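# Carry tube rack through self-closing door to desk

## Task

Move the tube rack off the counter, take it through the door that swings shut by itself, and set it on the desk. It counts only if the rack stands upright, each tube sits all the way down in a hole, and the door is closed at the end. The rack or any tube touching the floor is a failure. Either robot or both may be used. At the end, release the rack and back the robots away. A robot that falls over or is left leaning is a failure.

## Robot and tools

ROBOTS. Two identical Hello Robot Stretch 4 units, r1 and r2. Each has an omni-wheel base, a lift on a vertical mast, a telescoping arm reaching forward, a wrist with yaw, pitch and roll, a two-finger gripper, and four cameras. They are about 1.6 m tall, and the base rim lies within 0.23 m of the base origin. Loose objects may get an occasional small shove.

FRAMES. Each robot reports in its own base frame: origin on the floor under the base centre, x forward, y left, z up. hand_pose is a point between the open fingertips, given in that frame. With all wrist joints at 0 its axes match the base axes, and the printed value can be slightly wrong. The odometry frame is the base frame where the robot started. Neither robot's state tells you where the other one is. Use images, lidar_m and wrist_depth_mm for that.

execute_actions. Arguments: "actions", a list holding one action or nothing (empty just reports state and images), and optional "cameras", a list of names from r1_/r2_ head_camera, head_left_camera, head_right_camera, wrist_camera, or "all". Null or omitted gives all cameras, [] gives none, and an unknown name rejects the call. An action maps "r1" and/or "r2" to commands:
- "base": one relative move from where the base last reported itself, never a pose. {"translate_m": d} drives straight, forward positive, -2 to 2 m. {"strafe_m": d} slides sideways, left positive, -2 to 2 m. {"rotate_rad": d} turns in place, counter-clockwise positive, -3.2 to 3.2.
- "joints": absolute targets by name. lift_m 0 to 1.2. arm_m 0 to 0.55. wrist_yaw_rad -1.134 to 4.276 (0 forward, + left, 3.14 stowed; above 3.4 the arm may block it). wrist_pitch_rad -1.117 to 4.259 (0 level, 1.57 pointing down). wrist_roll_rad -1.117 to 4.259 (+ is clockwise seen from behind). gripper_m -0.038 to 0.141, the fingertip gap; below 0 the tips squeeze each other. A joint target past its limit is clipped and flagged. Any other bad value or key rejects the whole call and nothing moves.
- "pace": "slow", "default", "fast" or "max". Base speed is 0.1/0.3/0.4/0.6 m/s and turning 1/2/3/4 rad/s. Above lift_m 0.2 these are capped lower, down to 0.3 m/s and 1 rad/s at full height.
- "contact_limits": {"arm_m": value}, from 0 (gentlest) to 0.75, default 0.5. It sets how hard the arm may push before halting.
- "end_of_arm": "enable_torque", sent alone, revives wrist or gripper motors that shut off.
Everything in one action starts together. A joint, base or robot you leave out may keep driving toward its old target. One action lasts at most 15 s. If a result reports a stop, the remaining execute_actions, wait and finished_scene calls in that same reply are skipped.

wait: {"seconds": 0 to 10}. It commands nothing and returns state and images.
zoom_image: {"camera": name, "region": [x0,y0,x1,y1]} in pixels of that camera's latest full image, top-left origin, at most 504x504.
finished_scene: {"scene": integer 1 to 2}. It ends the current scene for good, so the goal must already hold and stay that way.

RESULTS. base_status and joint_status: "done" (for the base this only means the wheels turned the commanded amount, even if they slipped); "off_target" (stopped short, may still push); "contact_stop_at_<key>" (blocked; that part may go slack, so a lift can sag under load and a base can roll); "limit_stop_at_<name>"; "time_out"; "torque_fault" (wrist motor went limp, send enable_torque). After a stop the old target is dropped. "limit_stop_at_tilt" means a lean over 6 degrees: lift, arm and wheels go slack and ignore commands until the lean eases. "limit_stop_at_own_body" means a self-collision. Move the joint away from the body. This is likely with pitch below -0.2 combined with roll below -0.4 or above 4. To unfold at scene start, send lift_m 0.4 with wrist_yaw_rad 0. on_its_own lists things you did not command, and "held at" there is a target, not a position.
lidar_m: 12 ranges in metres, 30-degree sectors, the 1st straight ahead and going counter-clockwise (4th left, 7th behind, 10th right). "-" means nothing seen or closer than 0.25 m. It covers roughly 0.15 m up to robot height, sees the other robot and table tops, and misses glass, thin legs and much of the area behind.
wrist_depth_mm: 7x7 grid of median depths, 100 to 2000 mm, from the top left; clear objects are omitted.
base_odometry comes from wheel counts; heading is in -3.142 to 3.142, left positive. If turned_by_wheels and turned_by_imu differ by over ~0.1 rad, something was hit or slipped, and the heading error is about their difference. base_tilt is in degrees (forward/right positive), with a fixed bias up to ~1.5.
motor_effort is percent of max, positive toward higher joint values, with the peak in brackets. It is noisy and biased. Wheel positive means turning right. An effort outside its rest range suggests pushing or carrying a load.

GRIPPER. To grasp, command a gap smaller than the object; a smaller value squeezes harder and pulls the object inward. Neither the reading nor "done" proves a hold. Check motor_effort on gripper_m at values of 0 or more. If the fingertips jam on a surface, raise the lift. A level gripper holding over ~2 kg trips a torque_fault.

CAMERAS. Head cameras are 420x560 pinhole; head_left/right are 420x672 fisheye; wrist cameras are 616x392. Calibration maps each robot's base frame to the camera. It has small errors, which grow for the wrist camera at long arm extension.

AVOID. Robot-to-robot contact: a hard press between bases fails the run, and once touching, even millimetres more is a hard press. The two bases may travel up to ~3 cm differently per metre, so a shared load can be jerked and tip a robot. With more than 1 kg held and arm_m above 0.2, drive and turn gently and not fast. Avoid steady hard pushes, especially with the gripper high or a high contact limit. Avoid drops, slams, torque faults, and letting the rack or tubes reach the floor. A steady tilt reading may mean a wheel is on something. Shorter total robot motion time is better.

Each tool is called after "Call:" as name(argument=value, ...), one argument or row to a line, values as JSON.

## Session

Call:
execute_actions(
  actions=[],
)

Scene clock: 0.00 s.
r1.base_odometry: x=+0.000 y=+0.000 heading=+0.000 (m, m, rad; r1's odometry frame)
r1.turned_by_wheels: +0.000 (rad since the last result)
r1.turned_by_imu: +0.000 (rad since the last result)
r1.base_tilt: forward=-0.6 right=-0.6 (deg)
r1.lidar_m: 0.93 0.76 0.75 0.91 1.69 1.70 2.08 1.13 1.13 0.97 0.84 0.82
r1.base_status: not commanded
r1.joint_positions: lift_m=+0.211 arm_m=+0.001 wrist_yaw_rad=+3.201 wrist_pitch_rad=+0.015 wrist_roll_rad=+0.010 gripper_m=+0.057
r1.joint_status: not commanded
r1.motor_effort: lift_m=+19 arm_m=+0 wrist_yaw_rad=+1 wrist_pitch_rad=-5 wrist_roll_rad=+0 gripper_m=-2 wheel_0=+0 wheel_1=+0 wheel_2=-1 (%)
r1.hand_pose: x=-0.1213 y=+0.0702 z=+0.3849 quat_wxyz=(-0.030, -0.008, +0.005, +1.000) (m; r1's base frame)
r1.wrist_depth_mm: - 133 132 - - 1756 1499 / - - 133 - - 1756 1499 / - 111 134 - - 1756 1499 / 139 136 187 - - 1756 1499 / 210 - - - - 1756 1499 / 211 1308 199 1255 195 1308 1308 / 212 842 904 - 891 854 904
r2.base_odometry: x=+0.000 y=+0.000 heading=+0.000 (m, m, rad; r2's odometry frame)
r2.turned_by_wheels: +0.000 (rad since the last result)
r2.turned_by_imu: +0.000 (rad since the last result)
r2.base_tilt: forward=-0.6 right=+0.3 (deg)
r2.lidar_m: 1.74 1.11 0.95 0.93 1.04 0.88 0.88 1.04 1.14 1.14 2.01 1.72
r2.base_status: not commanded
r2.joint_positions: lift_m=+0.221 arm_m=+0.002 wrist_yaw_rad=+3.104 wrist_pitch_rad=+0.014 wrist_roll_rad=-0.018 gripper_m=+0.057
r2.joint_status: not commanded
r2.motor_effort: lift_m=+19 arm_m=-1 wrist_yaw_rad=-1 wrist_pitch_rad=-7 wrist_roll_rad=-2 gripper_m=-1 wheel_0=+0 wheel_1=+0 wheel_2=+1 (%)
r2.hand_pose: x=-0.1118 y=+0.0983 z=+0.3950 quat_wxyz=(+0.019, -0.007, -0.009, +1.000) (m; r2's base frame)
r2.wrist_depth_mm: - 139 1042 1008 931 878 842 / - 120 164 1008 946 891 854 / - 125 176 1008 960 904 854 / 143 143 1042 1025 960 904 866 / 1255 1182 1078 1025 960 904 866 / 235 1182 198 1008 198 891 878 / 549 904 931 - 946 854 866
pictures: r1_head_camera, r1_head_left_camera, r1_head_right_camera, r1_wrist_camera, r2_head_camera, r2_head_left_camera, r2_head_right_camera, r2_wrist_camera
camera_calibration (this result's frames):
r1_wrist_camera: T_world_to_cam=[[-0.0804344, 0.996661, 0.014024, -0.0814775], [0.030573, 0.0165298, -0.999396, 0.43606], [-0.996291, -0.0799571, -0.0318004, 0.120754], [0, 0, 0, 1]] pos_world=[0.100421, 0.0836527, 0.440779]
r2_wrist_camera: T_world_to_cam=[[-0.00553075, 0.999974, -0.00469779, -0.0867301], [0.0573354, -0.00437302, -0.998345, 0.44874], [-0.99834, -0.00579095, -0.0573097, 0.137734], [0, 0, 0, 1]] pos_world=[0.111297, 0.0894878, 0.455484]
Images, in order (width x height): r1_head_camera 420x560, r1_head_left_camera 420x672, r1_head_right_camera 420x672, r1_wrist_camera 616x392, r2_head_camera 420x560, r2_head_left_camera 420x672, r2_head_right_camera 420x672, r2_wrist_camera 616x392.

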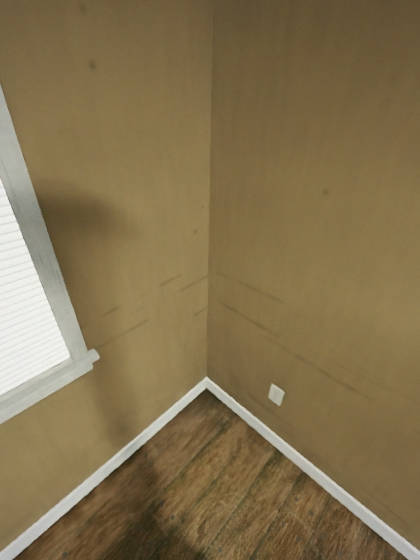

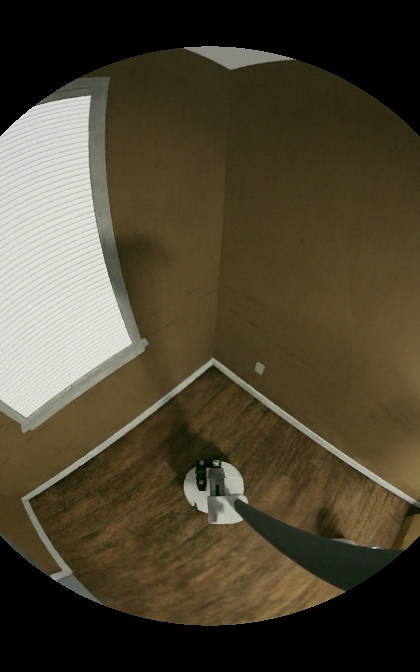

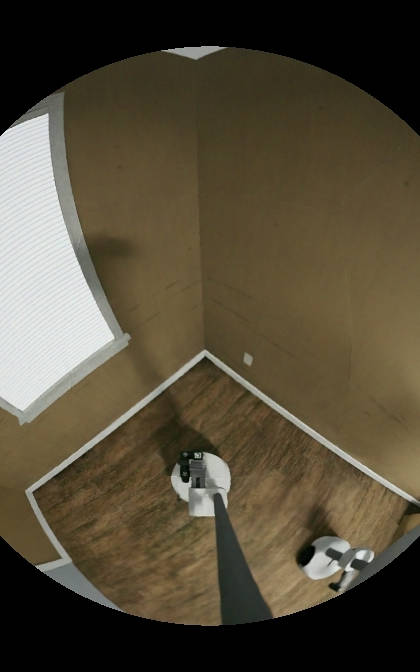

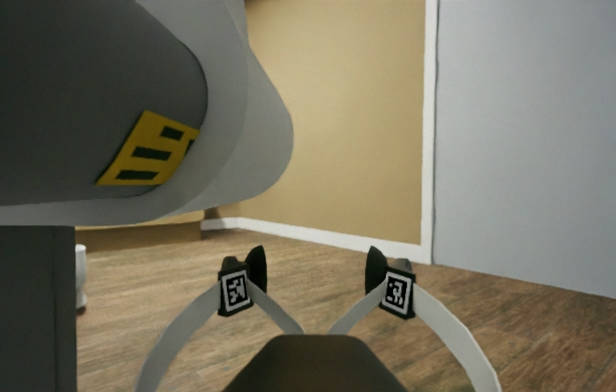

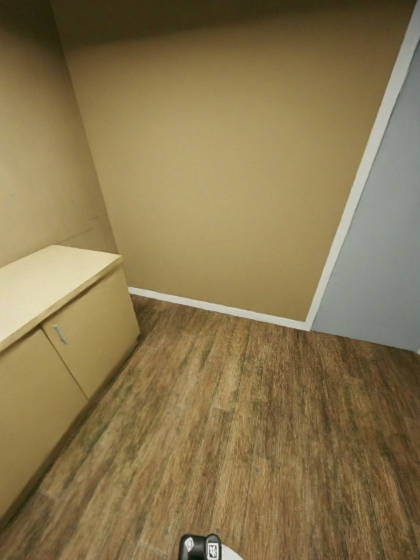

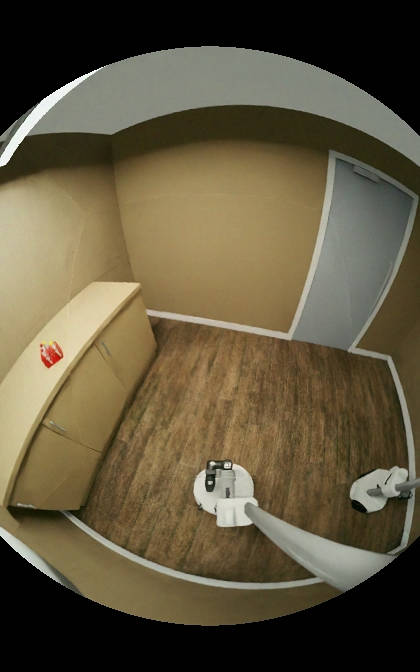

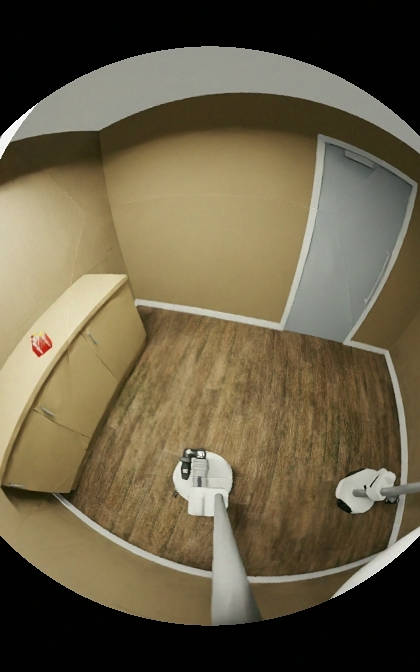

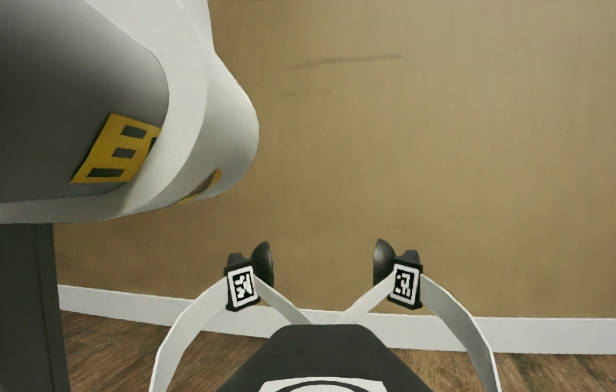

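Same layout.

Call:
execute_actions(
  actions=[
    {"r1":{"base":{"rotate_rad":2.36},"joints":{"lift_m":0.5}},"r2":{"base":{"rotate_rad":1.05},"joints":{"lift_m":0.6}}},
  ],
  cameras=[],
)

Call:
execute_actions(
  actions=[
    {"r1":{"base":{"translate_m":0.55},"joints":{"lift_m":0.8,"wrist_yaw_rad":0,"gripper_m":0.08}},"r2":{"base":{"translate_m":0.4},"joints":{"lift_m":0.95,"wrist_pitch_rad":0.5,"wrist_yaw_rad":0.15,"wrist_roll_rad":0,"gripper_m":0.141}}},
  ],
  cameras=["r1_head_camera","r1_wrist_camera","r2_head_camera","r2_wrist_camera"],
)

Scene clock: 7.27 s.
r1.base_odometry: x=+0.000 y=+0.000 heading=+2.360 (m, m, rad; r1's odometry frame)
r1.turned_by_wheels: +2.360 (rad since the last result)
r1.turned_by_imu: +2.408 (rad since the last result)
r1.base_tilt: forward=-0.6 right=-0.6 (deg)
r1.lidar_m: 1.67 1.82 2.39 1.13 1.20 0.87 0.86 0.88 0.79 0.76 0.80 1.16
r1.base_status: done
r1.joint_positions: lift_m=+0.500 arm_m=+0.001 wrist_yaw_rad=+3.201 wrist_pitch_rad=+0.015 wrist_roll_rad=+0.010 gripper_m=+0.057
r1.joint_status: all done
r1.motor_effort: lift_m=+22(26) arm_m=+0(1) wrist_yaw_rad=+1(2) wrist_pitch_rad=-6(5) wrist_roll_rad=+1(0) gripper_m=-6(4) wheel_0=-1(5) wheel_1=+0(5) wheel_2=+0(5) (%)
r1.hand_pose: x=-0.1213 y=+0.0702 z=+0.6737 quat_wxyz=(-0.030, -0.008, +0.005, +1.000) (m; r1's base frame)
r1.wrist_depth_mm: - 133 133 976 946 931 904 / - - 133 976 931 931 931 / - 111 134 976 960 931 917 / 140 136 187 991 976 946 931 / 211 1042 1025 991 960 960 931 / 212 1042 199 991 195 946 946 / 212 1060 1042 - 976 931 946
r2.base_odometry: x=+0.000 y=+0.000 heading=+1.049 (m, m, rad; r2's odometry frame)
r2.turned_by_wheels: +1.049 (rad since the last result)
r2.turned_by_imu: +1.061 (rad since the last result)
r2.base_tilt: forward=-0.6 right=+0.2 (deg)
r2.lidar_m: 0.94 0.94 1.04 0.87 0.88 1.02 1.14 1.15 2.03 1.72 1.72 1.13
r2.base_status: done
r2.joint_positions: lift_m=+0.600 arm_m=+0.002 wrist_yaw_rad=+3.104 wrist_pitch_rad=+0.014 wrist_roll_rad=-0.018 gripper_m=+0.057
r2.joint_status: all done
r2.motor_effort: lift_m=+22(22) arm_m=-1(2) wrist_yaw_rad=-3(0) wrist_pitch_rad=-7(8) wrist_roll_rad=-3(2) gripper_m=-3(5) wheel_0=-5(9) wheel_1=-2(6) wheel_2=-4(11) (%)
r2.hand_pose: x=-0.1118 y=+0.0983 z=+0.7739 quat_wxyz=(+0.019, -0.007, -0.009, +1.000) (m; r2's base frame)
r2.wrist_depth_mm: - 139 1537 - 1576 1118 854 / - 120 164 - 1618 1118 878 / - 125 177 - 1708 1138 891 / 143 143 1430 - 1661 1160 904 / - - - - 1499 1138 891 / 235 - 200 - 198 1042 904 / 904 1661 1308 - 1499 1060 891
pictures: none
No camera images: the call's "cameras" was empty. Leave "cameras" out to get every camera's image.

Scene clock: 10.60 s.
r1.base_odometry: x=-0.391 y=+0.387 heading=+2.360 (m, m, rad; r1's odometry frame)
r1.turned_by_wheels: +0.000 (rad since the last result)
r1.turned_by_imu: -0.001 (rad since the last result)
r1.base_tilt: forward=-0.6 right=-0.6 (deg)
r1.lidar_m: 1.11 1.23 1.72 1.56 1.58 1.47 1.41 1.08 0.80 0.76 0.83 1.20
r1.base_status: done
r1.joint_positions: lift_m=+0.800 arm_m=+0.001 wrist_yaw_rad=+0.000 wrist_pitch_rad=+0.015 wrist_roll_rad=+0.010 gripper_m=+0.080
r1.joint_status: all done
r1.motor_effort: lift_m=+22(24) arm_m=-1(1) wrist_yaw_rad=+0(10) wrist_pitch_rad=-5(5) wrist_roll_rad=+1(1) gripper_m=-1(4) wheel_0=-1(1) wheel_1=-1(3) wheel_2=+2(7) (%)
r1.hand_pose: x=+0.4603 y=-0.0874 z=+0.9737 quat_wxyz=(+1.000, +0.005, +0.007, +0.000) (m; r1's base frame)
r1.wrist_depth_mm: 991 976 976 946 946 946 946 / 991 1008 976 976 960 960 931 / 976 976 976 976 960 960 946 / 991 991 991 1008 991 991 960 / 1008 1008 991 991 976 976 960 / 1008 1025 1008 991 991 976 991 / 1025 1025 1008 - 991 1008 976
r2.base_odometry: x=+0.199 y=+0.347 heading=+1.050 (m, m, rad; r2's odometry frame)
r2.turned_by_wheels: +0.001 (rad since the last result)
r2.turned_by_imu: -0.001 (rad since the last result)
r2.base_tilt: forward=-0.6 right=+0.3 (deg)
r2.lidar_m: 0.56 0.56 0.65 0.97 1.00 1.16 1.94 1.56 1.92 1.64 1.60 0.66
r2.base_status: done
r2.joint_positions: lift_m=+0.950 arm_m=+0.002 wrist_yaw_rad=+0.150 wrist_pitch_rad=+0.502 wrist_roll_rad=+0.000 gripper_m=+0.141
r2.joint_status: all done
r2.motor_effort: lift_m=+22(25) arm_m=-1(1) wrist_yaw_rad=-1(6) wrist_pitch_rad=-6(5) wrist_roll_rad=-2(0) gripper_m=+2(3) wheel_0=+5(9) wheel_1=+3(8) wheel_2=+0(12) (%)
r2.hand_pose: x=+0.4363 y=-0.0486 z=+0.9892 quat_wxyz=(+0.966, -0.019, +0.248, +0.073) (m; r2's base frame)
r2.wrist_depth_mm: 831 854 878 904 917 931 976 / 891 904 904 842 878 866 854 / 707 661 564 525 591 580 574 / 500 488 469 462 452 449 459 / 404 413 415 469 484 484 530 / 462 469 496 492 539 559 603 / 504 525 549 - 609 640 683
pictures: r1_head_camera, r1_wrist_camera, r2_head_camera, r2_wrist_camera
camera_calibration (this result's frames):
r1_wrist_camera: T_world_to_cam=[[0.021385, -0.999673, 0.0140233, -0.107227], [-0.0315266, -0.0146938, -0.999395, 1.03516], [0.999274, 0.0209299, -0.0318305, -0.203344], [0, 0, 0, 1]] pos_world=[0.238124, -0.0877254, 1.02956]
r2_wrist_camera: T_world_to_cam=[[0.17699, -0.983394, -0.0401311, -0.0749209], [-0.515825, -0.0579571, -0.854731, 1.11531], [0.838212, 0.17198, -0.517517, 0.380685], [0, 0, 0, 1]] pos_world=[0.269469, -0.074507, 1.14729]
Images, in order (width x height): r1_head_camera 420x560, r1_wrist_camera 616x392, r2_head_camera 420x560, r2_wrist_camera 616x392.

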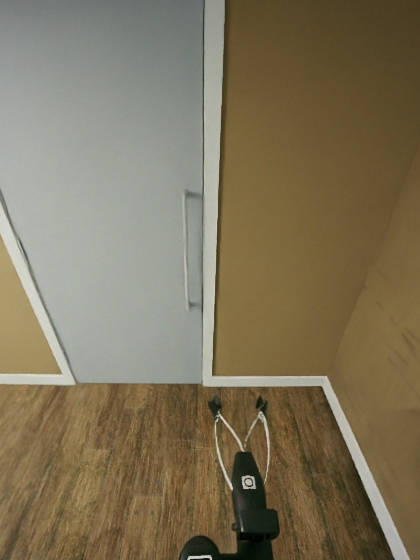

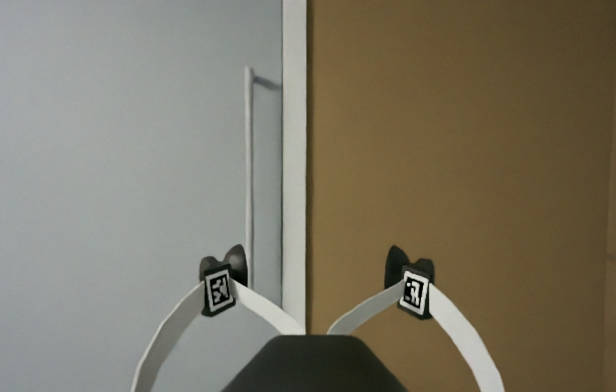

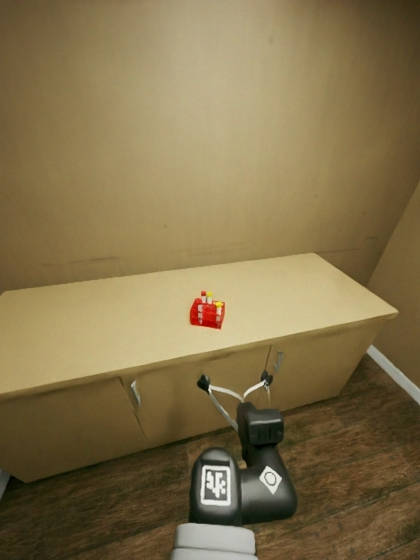

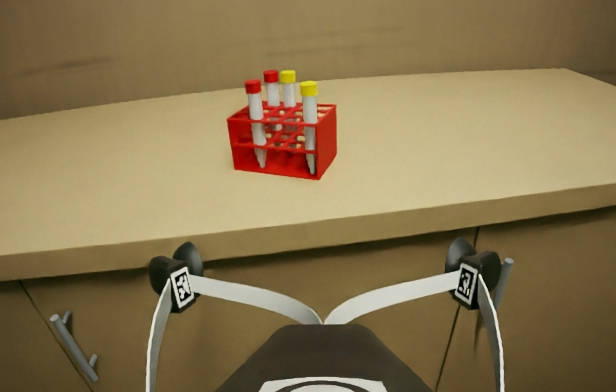

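Call:
execute_actions(
  actions=[
    {"r1":{"base":{"strafe_m":0.165},"joints":{"arm_m":0.3}},"r2":{"base":{"rotate_rad":-0.2},"joints":{"lift_m":0.9,"wrist_pitch_rad":0.3,"wrist_yaw_rad":0}}},
  ],
  cameras=[],
)

Call:
execute_actions(
  actions=[
    {"r1":{"base":{"translate_m":0.07},"joints":{"arm_m":0.54}},"r2":{"base":{"strafe_m":0.29},"joints":{"arm_m":0.1}}},
  ],
  cameras=["r1_wrist_camera","r2_head_camera","r2_wrist_camera"],
)

Scene clock: 19.93 s.
r1.base_odometry: x=-0.507 y=+0.270 heading=+2.360 (m, m, rad; r1's odometry frame)
r1.turned_by_wheels: +0.000 (rad since the last result)
r1.turned_by_imu: +0.002 (rad since the last result)
r1.base_tilt: forward=-0.6 right=-0.6 (deg)
r1.lidar_m: 1.13 1.22 1.72 1.38 1.40 1.48 1.38 1.39 0.97 0.92 1.01 1.20
r1.base_status: done
r1.joint_positions: lift_m=+0.800 arm_m=+0.299 wrist_yaw_rad=+0.000 wrist_pitch_rad=+0.015 wrist_roll_rad=+0.010 gripper_m=+0.080
r1.joint_status: all done
r1.motor_effort: lift_m=+21(22) arm_m=+6(6) wrist_yaw_rad=+0(2) wrist_pitch_rad=-5(6) wrist_roll_rad=+0(1) gripper_m=-1(4) wheel_0=+0(6) wheel_1=-1(8) wheel_2=+1(2) (%)
r1.hand_pose: x=+0.7583 y=-0.0874 z=+0.9737 quat_wxyz=(+1.000, +0.005, +0.007, +0.000) (m; r1's base frame)
r1.wrist_depth_mm: 676 676 676 668 654 654 654 / 691 676 676 661 654 661 654 / 691 691 676 676 676 668 647 / 691 691 683 691 676 668 661 / 715 699 683 691 668 676 676 / 707 699 691 691 676 676 676 / 715 707 707 - 699 683 683
r2.base_odometry: x=+0.199 y=+0.347 heading=+0.851 (m, m, rad; r2's odometry frame)
r2.turned_by_wheels: -0.199 (rad since the last result)
r2.turned_by_imu: -0.202 (rad since the last result)
r2.base_tilt: forward=-0.6 right=+0.3 (deg)
r2.lidar_m: 0.58 0.55 0.59 0.83 0.98 1.04 1.49 1.39 1.43 1.67 1.62 0.79
r2.base_status: done
r2.joint_positions: lift_m=+0.900 arm_m=+0.002 wrist_yaw_rad=+0.000 wrist_pitch_rad=+0.303 wrist_roll_rad=+0.000 gripper_m=+0.141
r2.joint_status: all done
r2.motor_effort: lift_m=+16(20) arm_m=-1(2) wrist_yaw_rad=+0(4) wrist_pitch_rad=-8(12) wrist_roll_rad=-1(1) gripper_m=+1(1) wheel_0=+5(7) wheel_1=+2(8) wheel_2=+3(8) (%)
r2.hand_pose: x=+0.4485 y=-0.0874 z=+0.9925 quat_wxyz=(+0.989, +0.000, +0.151, +0.000) (m; r2's base frame)
r2.wrist_depth_mm: 798 866 960 1060 1182 1366 1308 / 820 891 991 1098 1255 1397 1336 / 854 891 991 1025 976 1397 1336 / 621 488 627 609 591 668 778 / 452 445 459 504 597 654 1366 / 377 399 477 504 615 732 1464 / 402 439 500 - 715 809 1397
pictures: none
No camera images: the call's "cameras" was empty. Leave "cameras" out to get every camera's image.

Scene clock: 22.23 s.
r1.base_odometry: x=-0.556 y=+0.320 heading=+2.360 (m, m, rad; r1's odometry frame)
r1.turned_by_wheels: +0.000 (rad since the last result)
r1.turned_by_imu: +0.001 (rad since the last result)
r1.base_tilt: forward=-0.6 right=-0.6 (deg)
r1.lidar_m: 1.04 1.15 1.61 1.93 1.62 1.53 1.46 1.38 0.98 0.92 1.03 1.16
r1.base_status: done
r1.joint_positions: lift_m=+0.800 arm_m=+0.539 wrist_yaw_rad=+0.000 wrist_pitch_rad=+0.015 wrist_roll_rad=+0.010 gripper_m=+0.080
r1.joint_status: all done
r1.motor_effort: lift_m=+22(22) arm_m=+6(6) wrist_yaw_rad=+0(1) wrist_pitch_rad=-6(5) wrist_roll_rad=+1(0) gripper_m=-2(4) wheel_0=+1(4) wheel_1=+1(7) wheel_2=+1(5) (%)
r1.hand_pose: x=+0.9983 y=-0.0874 z=+0.9737 quat_wxyz=(+1.000, +0.005, +0.007, +0.000) (m; r1's base frame)
r1.wrist_depth_mm: 366 366 362 362 357 351 355 / 370 368 366 364 362 357 355 / 373 370 368 364 364 359 355 / 375 375 373 366 366 362 362 / 382 377 375 370 355 364 364 / 382 377 375 370 357 368 366 / 384 382 377 - 359 359 368
r2.base_odometry: x=-0.019 y=+0.538 heading=+0.850 (m, m, rad; r2's odometry frame)
r2.turned_by_wheels: +0.000 (rad since the last result)
r2.turned_by_imu: +0.000 (rad since the last result)
r2.base_tilt: forward=-0.5 right=+0.2 (deg)
r2.lidar_m: 0.44 0.40 0.44 0.65 0.72 0.79 1.10 1.77 1.67 1.93 1.86 0.57
r2.base_status: done
r2.joint_positions: lift_m=+0.900 arm_m=+0.099 wrist_yaw_rad=+0.000 wrist_pitch_rad=+0.302 wrist_roll_rad=+0.000 gripper_m=+0.141
r2.joint_status: all done
r2.motor_effort: lift_m=+17(17) arm_m=+5(6) wrist_yaw_rad=+0(1) wrist_pitch_rad=-8(8) wrist_roll_rad=-1(0) gripper_m=+2(2) wheel_0=-4(6) wheel_1=+0(9) wheel_2=+0(2) (%)
r2.hand_pose: x=+0.5455 y=-0.0874 z=+0.9925 quat_wxyz=(+0.989, +0.000, +0.151, +0.000) (m; r2's base frame)
r2.wrist_depth_mm: 615 683 741 831 917 1042 1205 / 647 699 778 854 976 1118 1255 / 676 723 820 866 960 946 904 / 668 647 627 413 504 564 549 / 449 445 433 394 387 377 394 / 336 320 304 301 296 312 442 / 277 267 278 - 297 382 480
pictures: r1_wrist_camera, r2_head_camera, r2_wrist_camera
camera_calibration (this result's frames):
r1_wrist_camera: T_world_to_cam=[[0.0213416, -0.999674, 0.0140242, -0.118703], [-0.0314884, -0.0146925, -0.999396, 1.0521], [0.999276, 0.0208872, -0.0317917, -0.741012], [0, 0, 0, 1]] pos_world=[0.776137, -0.0877283, 1.02957]
r2_wrist_camera: T_world_to_cam=[[0.0352665, -0.998805, -0.0338288, -0.0625851], [-0.338878, 0.0198928, -0.94062, 1.16776], [0.940169, 0.0446362, -0.337771, 0.05243], [0, 0, 0, 1]] pos_world=[0.348641, -0.0880805, 1.11401]
Images, in order (width x height): r1_wrist_camera 616x392, r2_head_camera 420x560, r2_wrist_camera 616x392.

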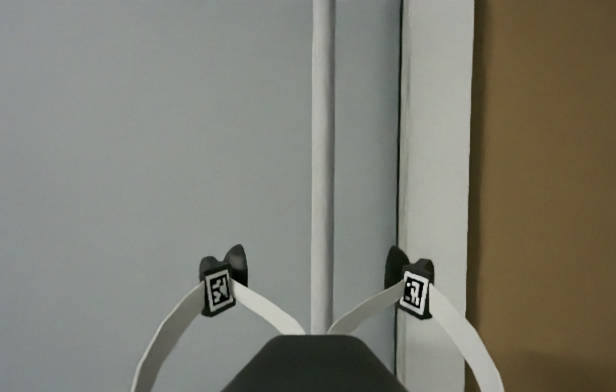

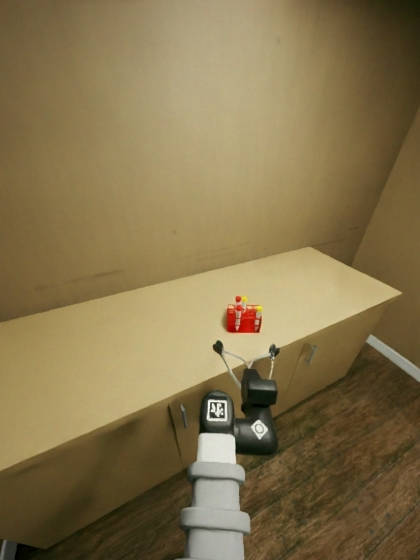

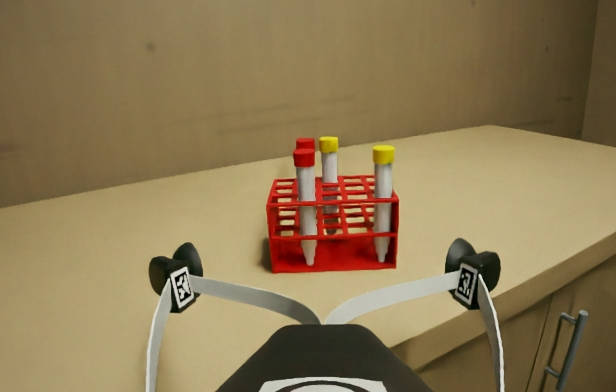

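Call:
execute_actions(
  actions=[
    {"r1":{"base":{"translate_m":0.103},"joints":{"gripper_m":0.06},"pace":"slow"},"r2":{"base":{"strafe_m":-0.007},"joints":{"arm_m":0.28,"lift_m":0.85},"pace":"slow"}},
  ],
  cameras=["r1_wrist_camera","r2_wrist_camera"],
)

Call:
execute_actions(
  actions=[
    {"r1":{"joints":{"gripper_m":-0.03}},"r2":{"joints":{"gripper_m":0.08}}},
  ],
  cameras=["r1_wrist_camera","r2_wrist_camera","r1_head_camera"],
)

Scene clock: 29.57 s.
r1.base_odometry: x=-0.630 y=+0.392 heading=+2.360 (m, m, rad; r1's odometry frame)
r1.turned_by_wheels: +0.000 (rad since the last result)
r1.turned_by_imu: +0.001 (rad since the last result)
r1.base_tilt: forward=-0.6 right=-0.6 (deg)
r1.lidar_m: 0.94 1.05 1.48 2.11 1.66 1.67 1.56 1.33 0.96 0.94 1.03 1.03
r1.base_status: done
r1.joint_positions: lift_m=+0.800 arm_m=+0.539 wrist_yaw_rad=+0.000 wrist_pitch_rad=+0.015 wrist_roll_rad=+0.010 gripper_m=+0.060
r1.joint_status: all done
r1.motor_effort: lift_m=+21(22) arm_m=+6(6) wrist_yaw_rad=-1(1) wrist_pitch_rad=-6(6) wrist_roll_rad=+1(0) gripper_m=-2(6) wheel_0=+2(4) wheel_1=+2(3) wheel_2=-1(10) (%)
r1.hand_pose: x=+0.9983 y=-0.0874 z=+0.9737 quat_wxyz=(+1.000, +0.005, +0.007, +0.000) (m; r1's base frame)
r1.wrist_depth_mm: 264 262 260 257 256 242 252 / 266 265 262 259 259 245 255 / 267 267 263 262 260 246 256 / 271 270 266 264 264 248 258 / 272 270 267 266 264 249 259 / 276 273 268 270 193 251 263 / 276 274 272 - 267 251 264
r2.base_odometry: x=-0.014 y=+0.534 heading=+0.850 (m, m, rad; r2's odometry frame)
r2.turned_by_wheels: +0.000 (rad since the last result)
r2.turned_by_imu: +0.000 (rad since the last result)
r2.base_tilt: forward=-0.5 right=+0.3 (deg)
r2.lidar_m: 0.44 0.42 0.45 0.63 0.73 0.80 1.12 2.65 1.67 1.93 1.87 0.60
r2.base_status: done
r2.joint_positions: lift_m=+0.850 arm_m=+0.279 wrist_yaw_rad=+0.000 wrist_pitch_rad=+0.302 wrist_roll_rad=+0.000 gripper_m=+0.141
r2.joint_status: all done
r2.motor_effort: lift_m=+16(22) arm_m=+5(8) wrist_yaw_rad=-1(1) wrist_pitch_rad=-6(7) wrist_roll_rad=-1(1) gripper_m=+0(2) wheel_0=+5(4) wheel_1=-3(5) wheel_2=+0(0) (%)
r2.hand_pose: x=+0.7254 y=-0.0874 z=+0.9426 quat_wxyz=(+0.989, +0.000, +0.151, +0.000) (m; r2's base frame)
r2.wrist_depth_mm: 500 544 597 668 750 842 976 / 517 564 627 691 778 904 1008 / 539 585 634 232 640 699 691 / 508 484 433 224 202 421 410 / 338 334 224 204 219 266 293 / 252 239 223 197 212 215 231 / 208 200 208 - 201 190 -
pictures: r1_wrist_camera, r2_wrist_camera
camera_calibration (this result's frames):
r1_wrist_camera: T_world_to_cam=[[0.0213365, -0.999674, 0.0140242, -0.118699], [-0.0314884, -0.0146923, -0.999396, 1.0521], [0.999276, 0.020882, -0.0317916, -0.741016], [0, 0, 0, 1]] pos_world=[0.776141, -0.0877286, 1.02957]
r2_wrist_camera: T_world_to_cam=[[0.0351719, -0.998809, -0.0338288, -0.0705775], [-0.338876, 0.0199249, -0.94062, 1.1818], [0.940174, 0.0445472, -0.337771, -0.133626], [0, 0, 0, 1]] pos_world=[0.528596, -0.0880879, 1.0641]
Images, in order (width x height): r1_wrist_camera 616x392, r2_wrist_camera 616x392.

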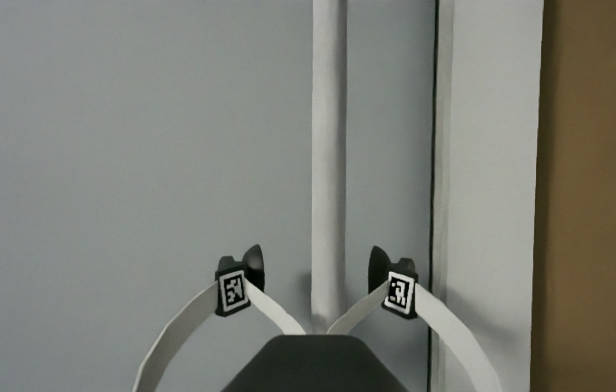

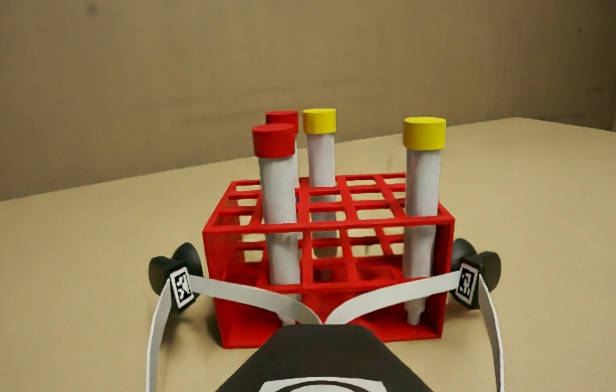

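Scene clock: 31.20 s.
r1.base_odometry: x=-0.630 y=+0.392 heading=+2.360 (m, m, rad; r1's odometry frame)
r1.turned_by_wheels: +0.000 (rad since the last result)
r1.turned_by_imu: -0.010 (rad since the last result)
r1.base_tilt: forward=-0.5 right=-0.6 (deg)
r1.lidar_m: 0.96 1.05 1.46 2.13 1.70 1.66 1.57 1.33 0.98 0.95 1.03 1.04
r1.base_status: not commanded
r1.joint_positions: lift_m=+0.800 arm_m=+0.540 wrist_yaw_rad=+0.008 wrist_pitch_rad=+0.015 wrist_roll_rad=+0.010 gripper_m=-0.029
r1.joint_status: all done
r1.on_its_own: wrist_yaw_rad is at rest, and its effort (-23) is outside its rest range (-13 to +13)
r1.motor_effort: lift_m=+22(22) arm_m=-3(6) wrist_yaw_rad=-23(22) wrist_pitch_rad=-6(6) wrist_roll_rad=+0(0) gripper_m=-29(27) wheel_0=-6(10) wheel_1=-4(5) wheel_2=+7(7) (%)
r1.hand_pose: x=+1.0005 y=-0.0851 z=+0.9737 quat_wxyz=(+1.000, +0.005, +0.007, +0.004) (m; r1's base frame)
r1.wrist_depth_mm: 258 256 256 253 252 237 248 / 262 259 256 255 254 239 250 / 263 262 259 257 256 239 252 / 264 264 259 258 258 242 255 / 267 265 262 197 259 243 257 / 268 266 179 196 182 246 257 / 270 268 266 - 263 248 259
r2.base_odometry: x=-0.014 y=+0.534 heading=+0.850 (m, m, rad; r2's odometry frame)
r2.turned_by_wheels: +0.000 (rad since the last result)
r2.turned_by_imu: +0.000 (rad since the last result)
r2.base_tilt: forward=-0.5 right=+0.2 (deg)
r2.lidar_m: 0.44 0.41 0.45 0.67 0.72 0.79 1.13 2.65 1.69 1.91 1.85 0.62
r2.base_status: not commanded
r2.joint_positions: lift_m=+0.850 arm_m=+0.279 wrist_yaw_rad=+0.000 wrist_pitch_rad=+0.303 wrist_roll_rad=+0.000 gripper_m=+0.080
r2.joint_status: all done
r2.motor_effort: lift_m=+16(16) arm_m=+5(6) wrist_yaw_rad=+0(0) wrist_pitch_rad=-9(10) wrist_roll_rad=-1(0) gripper_m=-17(18) wheel_0=+5(5) wheel_1=-3(3) wheel_2=+0(0) (%)
r2.hand_pose: x=+0.7254 y=-0.0874 z=+0.9424 quat_wxyz=(+0.989, +0.000, +0.151, +0.000) (m; r2's base frame)
r2.wrist_depth_mm: 500 549 597 661 750 842 960 / 521 569 621 691 778 891 1025 / 535 585 627 225 574 699 683 / 504 484 399 211 196 421 410 / 336 330 204 212 210 283 291 / 249 227 193 205 193 188 230 / 207 204 202 - 199 192 -
pictures: r1_head_camera, r1_wrist_camera, r2_wrist_camera
camera_calibration (this result's frames):
r1_wrist_camera: T_world_to_cam=[[0.0291483, -0.999477, 0.0140231, -0.124288], [-0.0314128, -0.0149381, -0.999395, 1.05209], [0.999081, 0.0286902, -0.0318318, -0.742393], [0, 0, 0, 1]] pos_world=[0.778383, -0.0872078, 1.02956]
r2_wrist_camera: T_world_to_cam=[[0.0351429, -0.998809, -0.0338591, -0.0705337], [-0.339695, 0.0199245, -0.940325, 1.18186], [0.939879, 0.0445475, -0.33859, -0.132663], [0, 0, 0, 1]] pos_world=[0.528639, -0.0880879, 1.06403]
Images, in order (width x height): r1_head_camera 420x560, r1_wrist_camera 616x392, r2_wrist_camera 616x392.

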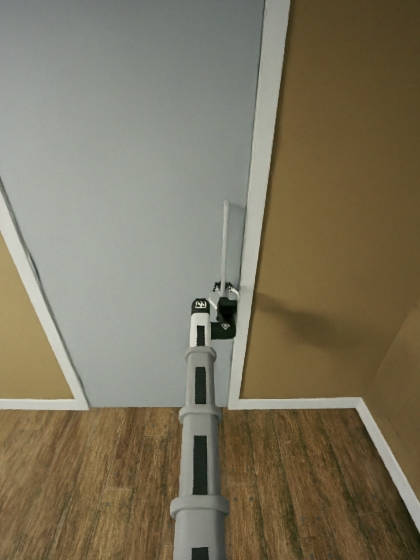

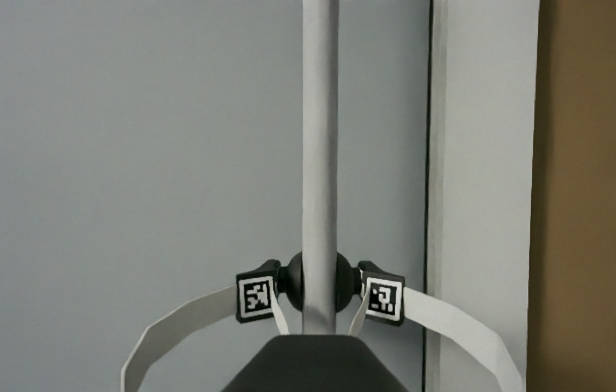

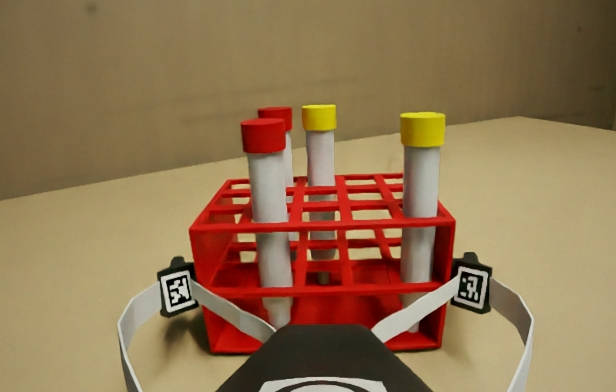

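Call:
execute_actions(
  actions=[
    {"r1":{"base":{"translate_m":-0.15},"joints":{"wrist_yaw_rad":0.06},"pace":"slow"},"r2":{"joints":{"lift_m":0.9},"pace":"slow"}},
  ],
  cameras=["r2_wrist_camera"],
)

Call:
execute_actions(
  actions=[
    {"r1":{"base":{"strafe_m":0.04},"joints":{"arm_m":0.46},"pace":"slow"},"r2":{"joints":{"arm_m":0.005},"base":{"rotate_rad":-1.11}}},
  ],
  cameras=[],
)

Call:
execute_actions(
  actions=[
    {"r1":{"base":{"strafe_m":0.04},"joints":{"arm_m":0.375},"pace":"slow"},"r2":{"base":{"translate_m":-0.3}}},
  ],
  cameras=["r1_wrist_camera","r2_head_right_camera","r2_wrist_camera"],
)

Scene clock: 42.23 s.
r1.base_odometry: x=-0.523 y=+0.287 heading=+2.360 (m, m, rad; r1's odometry frame)
r1.turned_by_wheels: +0.000 (rad since the last result)
r1.turned_by_imu: -0.043 (rad since the last result)
r1.base_tilt: forward=-0.6 right=-0.6 (deg)
r1.lidar_m: 1.10 1.18 1.60 2.07 1.58 1.53 1.42 1.47 1.02 0.96 1.03 1.20
r1.base_status: done
r1.joint_positions: lift_m=+0.800 arm_m=+0.541 wrist_yaw_rad=+0.060 wrist_pitch_rad=+0.015 wrist_roll_rad=+0.010 gripper_m=-0.029
r1.joint_status: all done
r1.motor_effort: lift_m=+22(22) arm_m=-3(4) wrist_yaw_rad=+1(47) wrist_pitch_rad=-6(6) wrist_roll_rad=+0(1) gripper_m=-21(32) wheel_0=-1(19) wheel_1=-1(9) wheel_2=+1(19) (%)
r1.hand_pose: x=+1.0046 y=-0.0699 z=+0.9737 quat_wxyz=(+1.000, +0.005, +0.008, +0.030) (m; r1's base frame)
r1.wrist_depth_mm: 404 402 397 394 377 389 384 / 407 404 402 399 379 392 387 / 410 410 404 402 384 394 392 / 415 413 407 402 384 397 397 / 418 413 410 407 392 399 397 / 421 415 179 207 180 402 399 / 424 421 415 - 394 404 399
r2.base_odometry: x=-0.014 y=+0.534 heading=+0.850 (m, m, rad; r2's odometry frame)
r2.turned_by_wheels: +0.000 (rad since the last result)
r2.turned_by_imu: +0.000 (rad since the last result)
r2.base_tilt: forward=-0.5 right=+0.4 (deg)
r2.lidar_m: 0.43 0.42 0.44 0.67 0.73 0.76 1.13 1.67 1.61 1.93 1.86 0.61
r2.base_status: not commanded
r2.joint_positions: lift_m=+0.900 arm_m=+0.279 wrist_yaw_rad=+0.000 wrist_pitch_rad=+0.303 wrist_roll_rad=+0.000 gripper_m=+0.080
r2.joint_status: all done
r2.motor_effort: lift_m=+23(23) arm_m=+5(5) wrist_yaw_rad=+0(1) wrist_pitch_rad=-10(11) wrist_roll_rad=-1(0) gripper_m=-21(22) wheel_0=+5(5) wheel_1=-3(3) wheel_2=+0(0) (%)
r2.hand_pose: x=+0.7254 y=-0.0874 z=+0.9918 quat_wxyz=(+0.989, +0.000, +0.151, +0.000) (m; r2's base frame)
r2.wrist_depth_mm: 504 544 609 668 741 854 991 / 517 564 627 691 788 904 1025 / 544 591 640 224 768 891 1025 / 559 591 535 211 196 549 539 / 442 436 206 213 209 375 387 / 332 301 192 205 193 188 298 / 274 271 259 - 248 256 -
pictures: r2_wrist_camera
camera_calibration (this result's frames):
r2_wrist_camera: T_world_to_cam=[[0.0351385, -0.998809, -0.0338639, -0.068853], [-0.339817, 0.0199246, -0.94028, 1.22835], [0.939835, 0.0445475, -0.338712, -0.115776], [0, 0, 0, 1]] pos_world=[0.528645, -0.0880879, 1.11345]
Images, in order (width x height): r2_wrist_camera 616x392.

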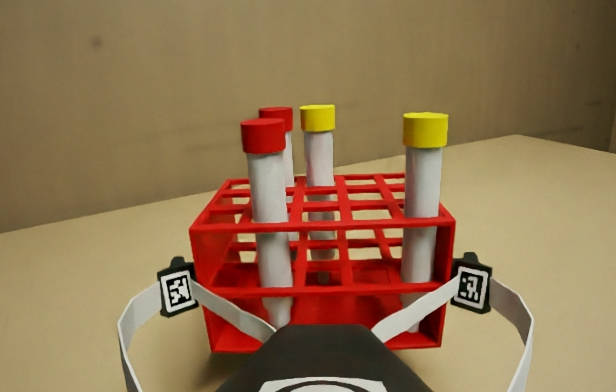

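Scene clock: 44.30 s.
r1.base_odometry: x=-0.551 y=+0.259 heading=+2.360 (m, m, rad; r1's odometry frame)
r1.turned_by_wheels: +0.000 (rad since the last result)
r1.turned_by_imu: +0.001 (rad since the last result)
r1.base_tilt: forward=-0.7 right=-0.6 (deg)
r1.lidar_m: 1.09 1.18 1.61 1.50 1.55 1.55 1.42 1.47 1.07 0.99 1.05 1.21
r1.base_status: done
r1.joint_positions: lift_m=+0.800 arm_m=+0.461 wrist_yaw_rad=+0.060 wrist_pitch_rad=+0.015 wrist_roll_rad=+0.010 gripper_m=-0.029
r1.joint_status: all done
r1.motor_effort: lift_m=+22(22) arm_m=-6(6) wrist_yaw_rad=+0(2) wrist_pitch_rad=-5(5) wrist_roll_rad=+1(0) gripper_m=-20(19) wheel_0=-1(8) wheel_1=+2(1) wheel_2=+0(4) (%)
r1.hand_pose: x=+0.9252 y=-0.0699 z=+0.9737 quat_wxyz=(+1.000, +0.005, +0.008, +0.030) (m; r1's base frame)
r1.wrist_depth_mm: 484 480 477 473 473 462 459 / 484 484 477 473 473 466 466 / 492 492 484 480 473 466 466 / 496 496 488 484 480 473 469 / 496 496 492 480 480 473 477 / 500 504 180 206 181 480 480 / 508 504 492 - 477 480 484
r2.base_odometry: x=-0.014 y=+0.534 heading=-0.259 (m, m, rad; r2's odometry frame)
r2.turned_by_wheels: -1.110 (rad since the last result)
r2.turned_by_imu: -1.123 (rad since the last result)
r2.base_tilt: forward=-0.6 right=+0.3 (deg)
r2.lidar_m: 0.41 0.63 0.45 0.42 0.44 0.62 0.72 0.77 1.09 2.65 1.56 0.45
r2.base_status: done
r2.joint_positions: lift_m=+0.900 arm_m=+0.006 wrist_yaw_rad=+0.000 wrist_pitch_rad=+0.304 wrist_roll_rad=+0.000 gripper_m=+0.080
r2.joint_status: all done
r2.motor_effort: lift_m=+22(23) arm_m=-5(8) wrist_yaw_rad=+0(2) wrist_pitch_rad=-11(11) wrist_roll_rad=+0(1) gripper_m=-19(19) wheel_0=+3(13) wheel_1=+1(7) wheel_2=+1(8) (%)
r2.hand_pose: x=+0.4520 y=-0.0875 z=+0.9917 quat_wxyz=(+0.989, +0.000, +0.151, +0.000) (m; r2's base frame)
r2.wrist_depth_mm: 1537 1499 1499 1537 1499 1499 1499 / 1537 1618 1576 1618 1576 1537 1537 / 1464 1661 1661 224 1618 1661 1618 / 768 1756 1708 212 196 1808 1708 / 750 1078 210 212 208 1756 1808 / 732 878 192 206 194 188 1661 / 741 1042 1464 - 1397 1430 1397
pictures: none
No camera images: the call's "cameras" was empty. Leave "cameras" out to get every camera's image.

Scene clock: 46.77 s.
r1.base_odometry: x=-0.580 y=+0.230 heading=+2.360 (m, m, rad; r1's odometry frame)
r1.turned_by_wheels: +0.000 (rad since the last result)
r1.turned_by_imu: +0.001 (rad since the last result)
r1.base_tilt: forward=-0.7 right=-0.6 (deg)
r1.lidar_m: 1.09 1.18 1.59 2.02 1.54 1.54 1.42 1.46 1.09 1.03 1.10 1.21
r1.base_status: done
r1.joint_positions: lift_m=+0.800 arm_m=+0.376 wrist_yaw_rad=+0.060 wrist_pitch_rad=+0.015 wrist_roll_rad=+0.010 gripper_m=-0.029
r1.joint_status: all done
r1.motor_effort: lift_m=+21(22) arm_m=-6(5) wrist_yaw_rad=+0(1) wrist_pitch_rad=-5(5) wrist_roll_rad=+0(0) gripper_m=-18(16) wheel_0=+0(4) wheel_1=+0(5) wheel_2=+0(5) (%)
r1.hand_pose: x=+0.8402 y=-0.0699 z=+0.9737 quat_wxyz=(+1.000, +0.005, +0.008, +0.030) (m; r1's base frame)
r1.wrist_depth_mm: 569 564 564 559 549 549 544 / 569 564 564 564 554 539 544 / 580 569 574 564 559 549 544 / 580 574 574 569 564 554 554 / 585 585 574 569 559 559 554 / 597 580 180 207 180 569 559 / 591 591 585 - 569 559 564
r2.base_odometry: x=-0.304 y=+0.611 heading=-0.260 (m, m, rad; r2's odometry frame)
r2.turned_by_wheels: +0.000 (rad since the last result)
r2.turned_by_imu: +0.001 (rad since the last result)
r2.base_tilt: forward=-0.6 right=+0.3 (deg)
r2.lidar_m: 0.43 0.61 0.42 0.42 0.44 0.47 0.43 0.45 0.65 1.72 1.66 2.28
r2.base_status: done
r2.joint_positions: lift_m=+0.900 arm_m=+0.006 wrist_yaw_rad=+0.000 wrist_pitch_rad=+0.304 wrist_roll_rad=+0.000 gripper_m=+0.080
r2.joint_status: not commanded
r2.motor_effort: lift_m=+22(22) arm_m=-5(5) wrist_yaw_rad=+0(2) wrist_pitch_rad=-11(11) wrist_roll_rad=-1(1) gripper_m=-19(19) wheel_0=-4(7) wheel_1=-1(6) wheel_2=+1(10) (%)
r2.hand_pose: x=+0.4520 y=-0.0875 z=+0.9917 quat_wxyz=(+0.989, +0.000, +0.151, +0.000) (m; r2's base frame)
r2.wrist_depth_mm: 1618 1756 1808 1808 1756 1708 1708 / 1576 1921 1863 1921 1921 1863 1863 / 1397 1281 - 225 1921 - 1983 / 759 1098 - 212 196 - - / 750 1078 211 212 208 - - / 723 866 193 205 193 188 1661 / 723 1042 1464 - 1397 1430 1397
pictures: r1_wrist_camera, r2_head_right_camera, r2_wrist_camera
camera_calibration (this result's frames):
r1_wrist_camera: T_world_to_cam=[[0.081178, -0.996601, 0.0140248, -0.147958], [-0.0305128, -0.0165496, -0.999397, 1.04645], [0.996232, 0.0807011, -0.0317526, -0.576659], [0, 0, 0, 1]] pos_world=[0.618428, -0.0835995, 1.02958]
r2_wrist_camera: T_world_to_cam=[[0.0350196, -0.998812, -0.0338765, -0.0592135], [-0.340095, 0.0199637, -0.940179, 1.13546], [0.939739, 0.0444459, -0.338992, 0.141419], [0, 0, 0, 1]] pos_world=[0.25534, -0.0880965, 1.11347]
Images, in order (width x height): r1_wrist_camera 616x392, r2_head_right_camera 420x672, r2_wrist_camera 616x392.

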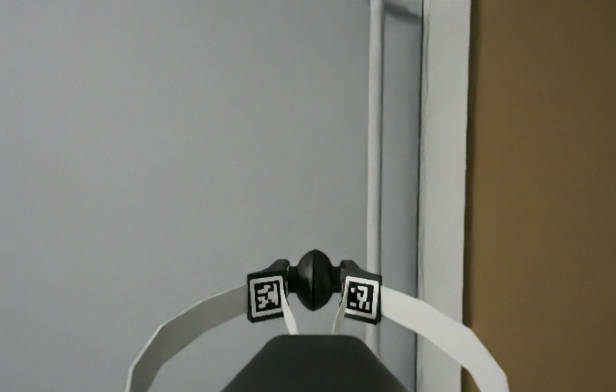

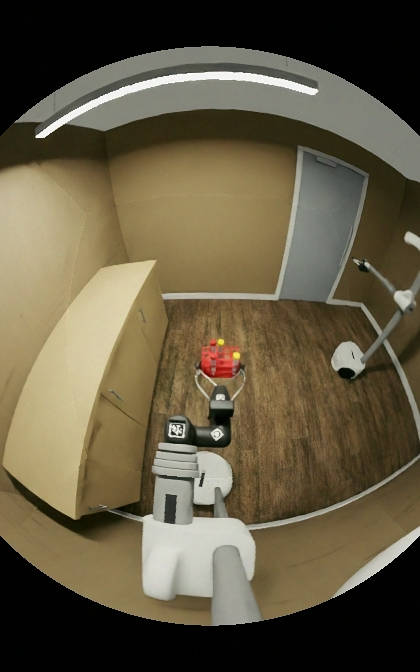

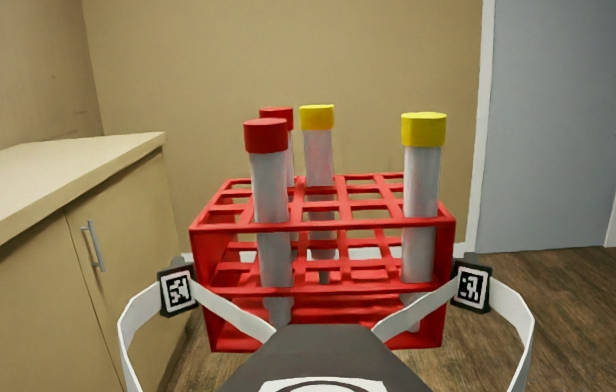

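Call:
execute_actions(
  actions=[
    {"r1":{"base":{"strafe_m":-0.125},"joints":{"wrist_yaw_rad":0.3,"gripper_m":0.07,"lift_m":0.7,"arm_m":0.54}},"r2":{"base":{"strafe_m":-1.97},"joints":{"wrist_yaw_rad":0.3}}},
  ],
  cameras=["r1_wrist_camera","r2_head_left_camera","r1_head_camera"],
)

Scene clock: 63.03 s.
r1.base_odometry: x=-0.492 y=+0.319 heading=+2.360 (m, m, rad; r1's odometry frame)
r1.turned_by_wheels: +0.000 (rad since the last result)
r1.turned_by_imu: +0.003 (rad since the last result)
r1.base_tilt: forward=-0.6 right=-0.6 (deg)
r1.lidar_m: 1.10 1.20 1.59 2.15 2.16 1.54 0.81 0.51 0.97 0.89 0.99 1.17
r1.base_status: done
r1.joint_positions: lift_m=+0.700 arm_m=+0.539 wrist_yaw_rad=+0.300 wrist_pitch_rad=+0.015 wrist_roll_rad=+0.010 gripper_m=+0.070
r1.joint_status: all done
r1.motor_effort: lift_m=+16(20) arm_m=+6(7) wrist_yaw_rad=-1(8) wrist_pitch_rad=-5(4) wrist_roll_rad=+1(0) gripper_m=-1(16) wheel_0=-1(8) wheel_1=+1(6) wheel_2=+0(5) (%)
r1.hand_pose: x=+1.0113 y=+0.0017 z=+0.8742 quat_wxyz=(+0.989, +0.004, +0.008, +0.149) (m; r1's base frame)
r1.wrist_depth_mm: 492 455 418 394 364 336 327 / 500 459 424 399 366 336 329 / 504 462 427 402 368 340 330 / 508 466 433 404 370 342 334 / 508 469 436 407 322 345 340 / 517 473 196 404 213 342 338 / 521 480 449 - 377 342 342
r2.base_odometry: x=-0.809 y=-1.293 heading=-0.259 (m, m, rad; r2's odometry frame)
r2.turned_by_wheels: +0.000 (rad since the last result)
r2.turned_by_imu: +0.000 (rad since the last result)
r2.base_tilt: forward=-0.6 right=+0.2 (deg)
r2.lidar_m: 0.41 0.81 2.52 1.75 0.63 0.46 0.41 0.45 0.63 0.71 0.71 1.01
r2.base_status: done
r2.joint_positions: lift_m=+0.900 arm_m=+0.006 wrist_yaw_rad=+0.300 wrist_pitch_rad=+0.304 wrist_roll_rad=+0.000 gripper_m=+0.080
r2.joint_status: all done
r2.motor_effort: lift_m=+22(22) arm_m=-4(4) wrist_yaw_rad=+0(3) wrist_pitch_rad=-11(11) wrist_roll_rad=-1(1) gripper_m=-18(17) wheel_0=+3(13) wheel_1=+1(10) wheel_2=+0(1) (%)
r2.hand_pose: x=+0.4655 y=-0.0022 z=+0.9917 quat_wxyz=(+0.977, -0.023, +0.149, +0.148) (m; r2's base frame)
r2.wrist_depth_mm: - - 1983 1863 1756 1661 1537 / - - - 1160 1756 1708 1576 / - - 634 224 1430 1756 1708 / - - 647 211 196 1863 1708 / - - 211 213 209 1863 1808 / 1863 1756 193 206 193 189 1618 / 1576 1499 1464 - 1366 1366 1397
pictures: r1_head_camera, r1_wrist_camera, r2_head_left_camera
camera_calibration (this result's frames):
r1_wrist_camera: T_world_to_cam=[[0.315668, -0.948766, 0.014023, -0.32623], [-0.0257801, -0.0233487, -0.999395, 0.948561], [0.94852, 0.315115, -0.0318297, -0.708124], [0, 0, 0, 1]] pos_world=[0.799103, -0.0642281, 0.930023]
Images, in order (width x height): r1_head_camera 420x560, r1_wrist_camera 616x392, r2_head_left_camera 420x672.

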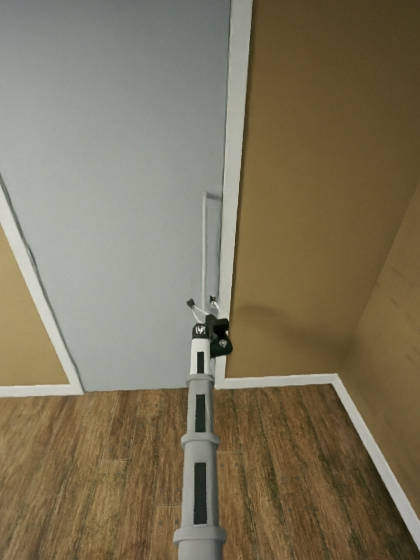

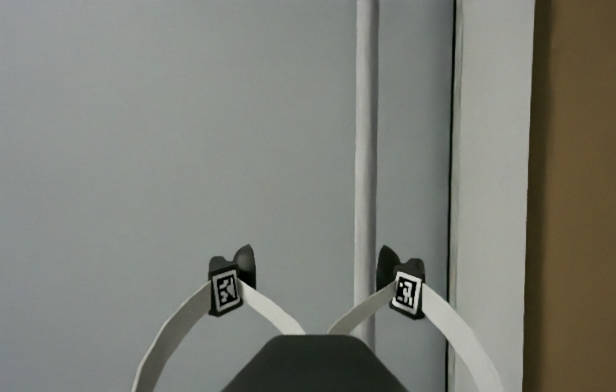

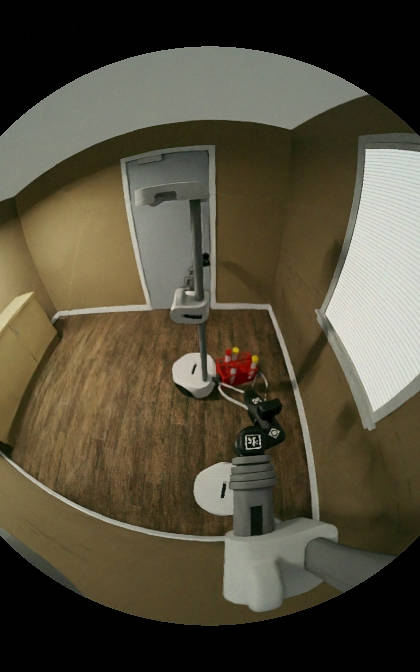

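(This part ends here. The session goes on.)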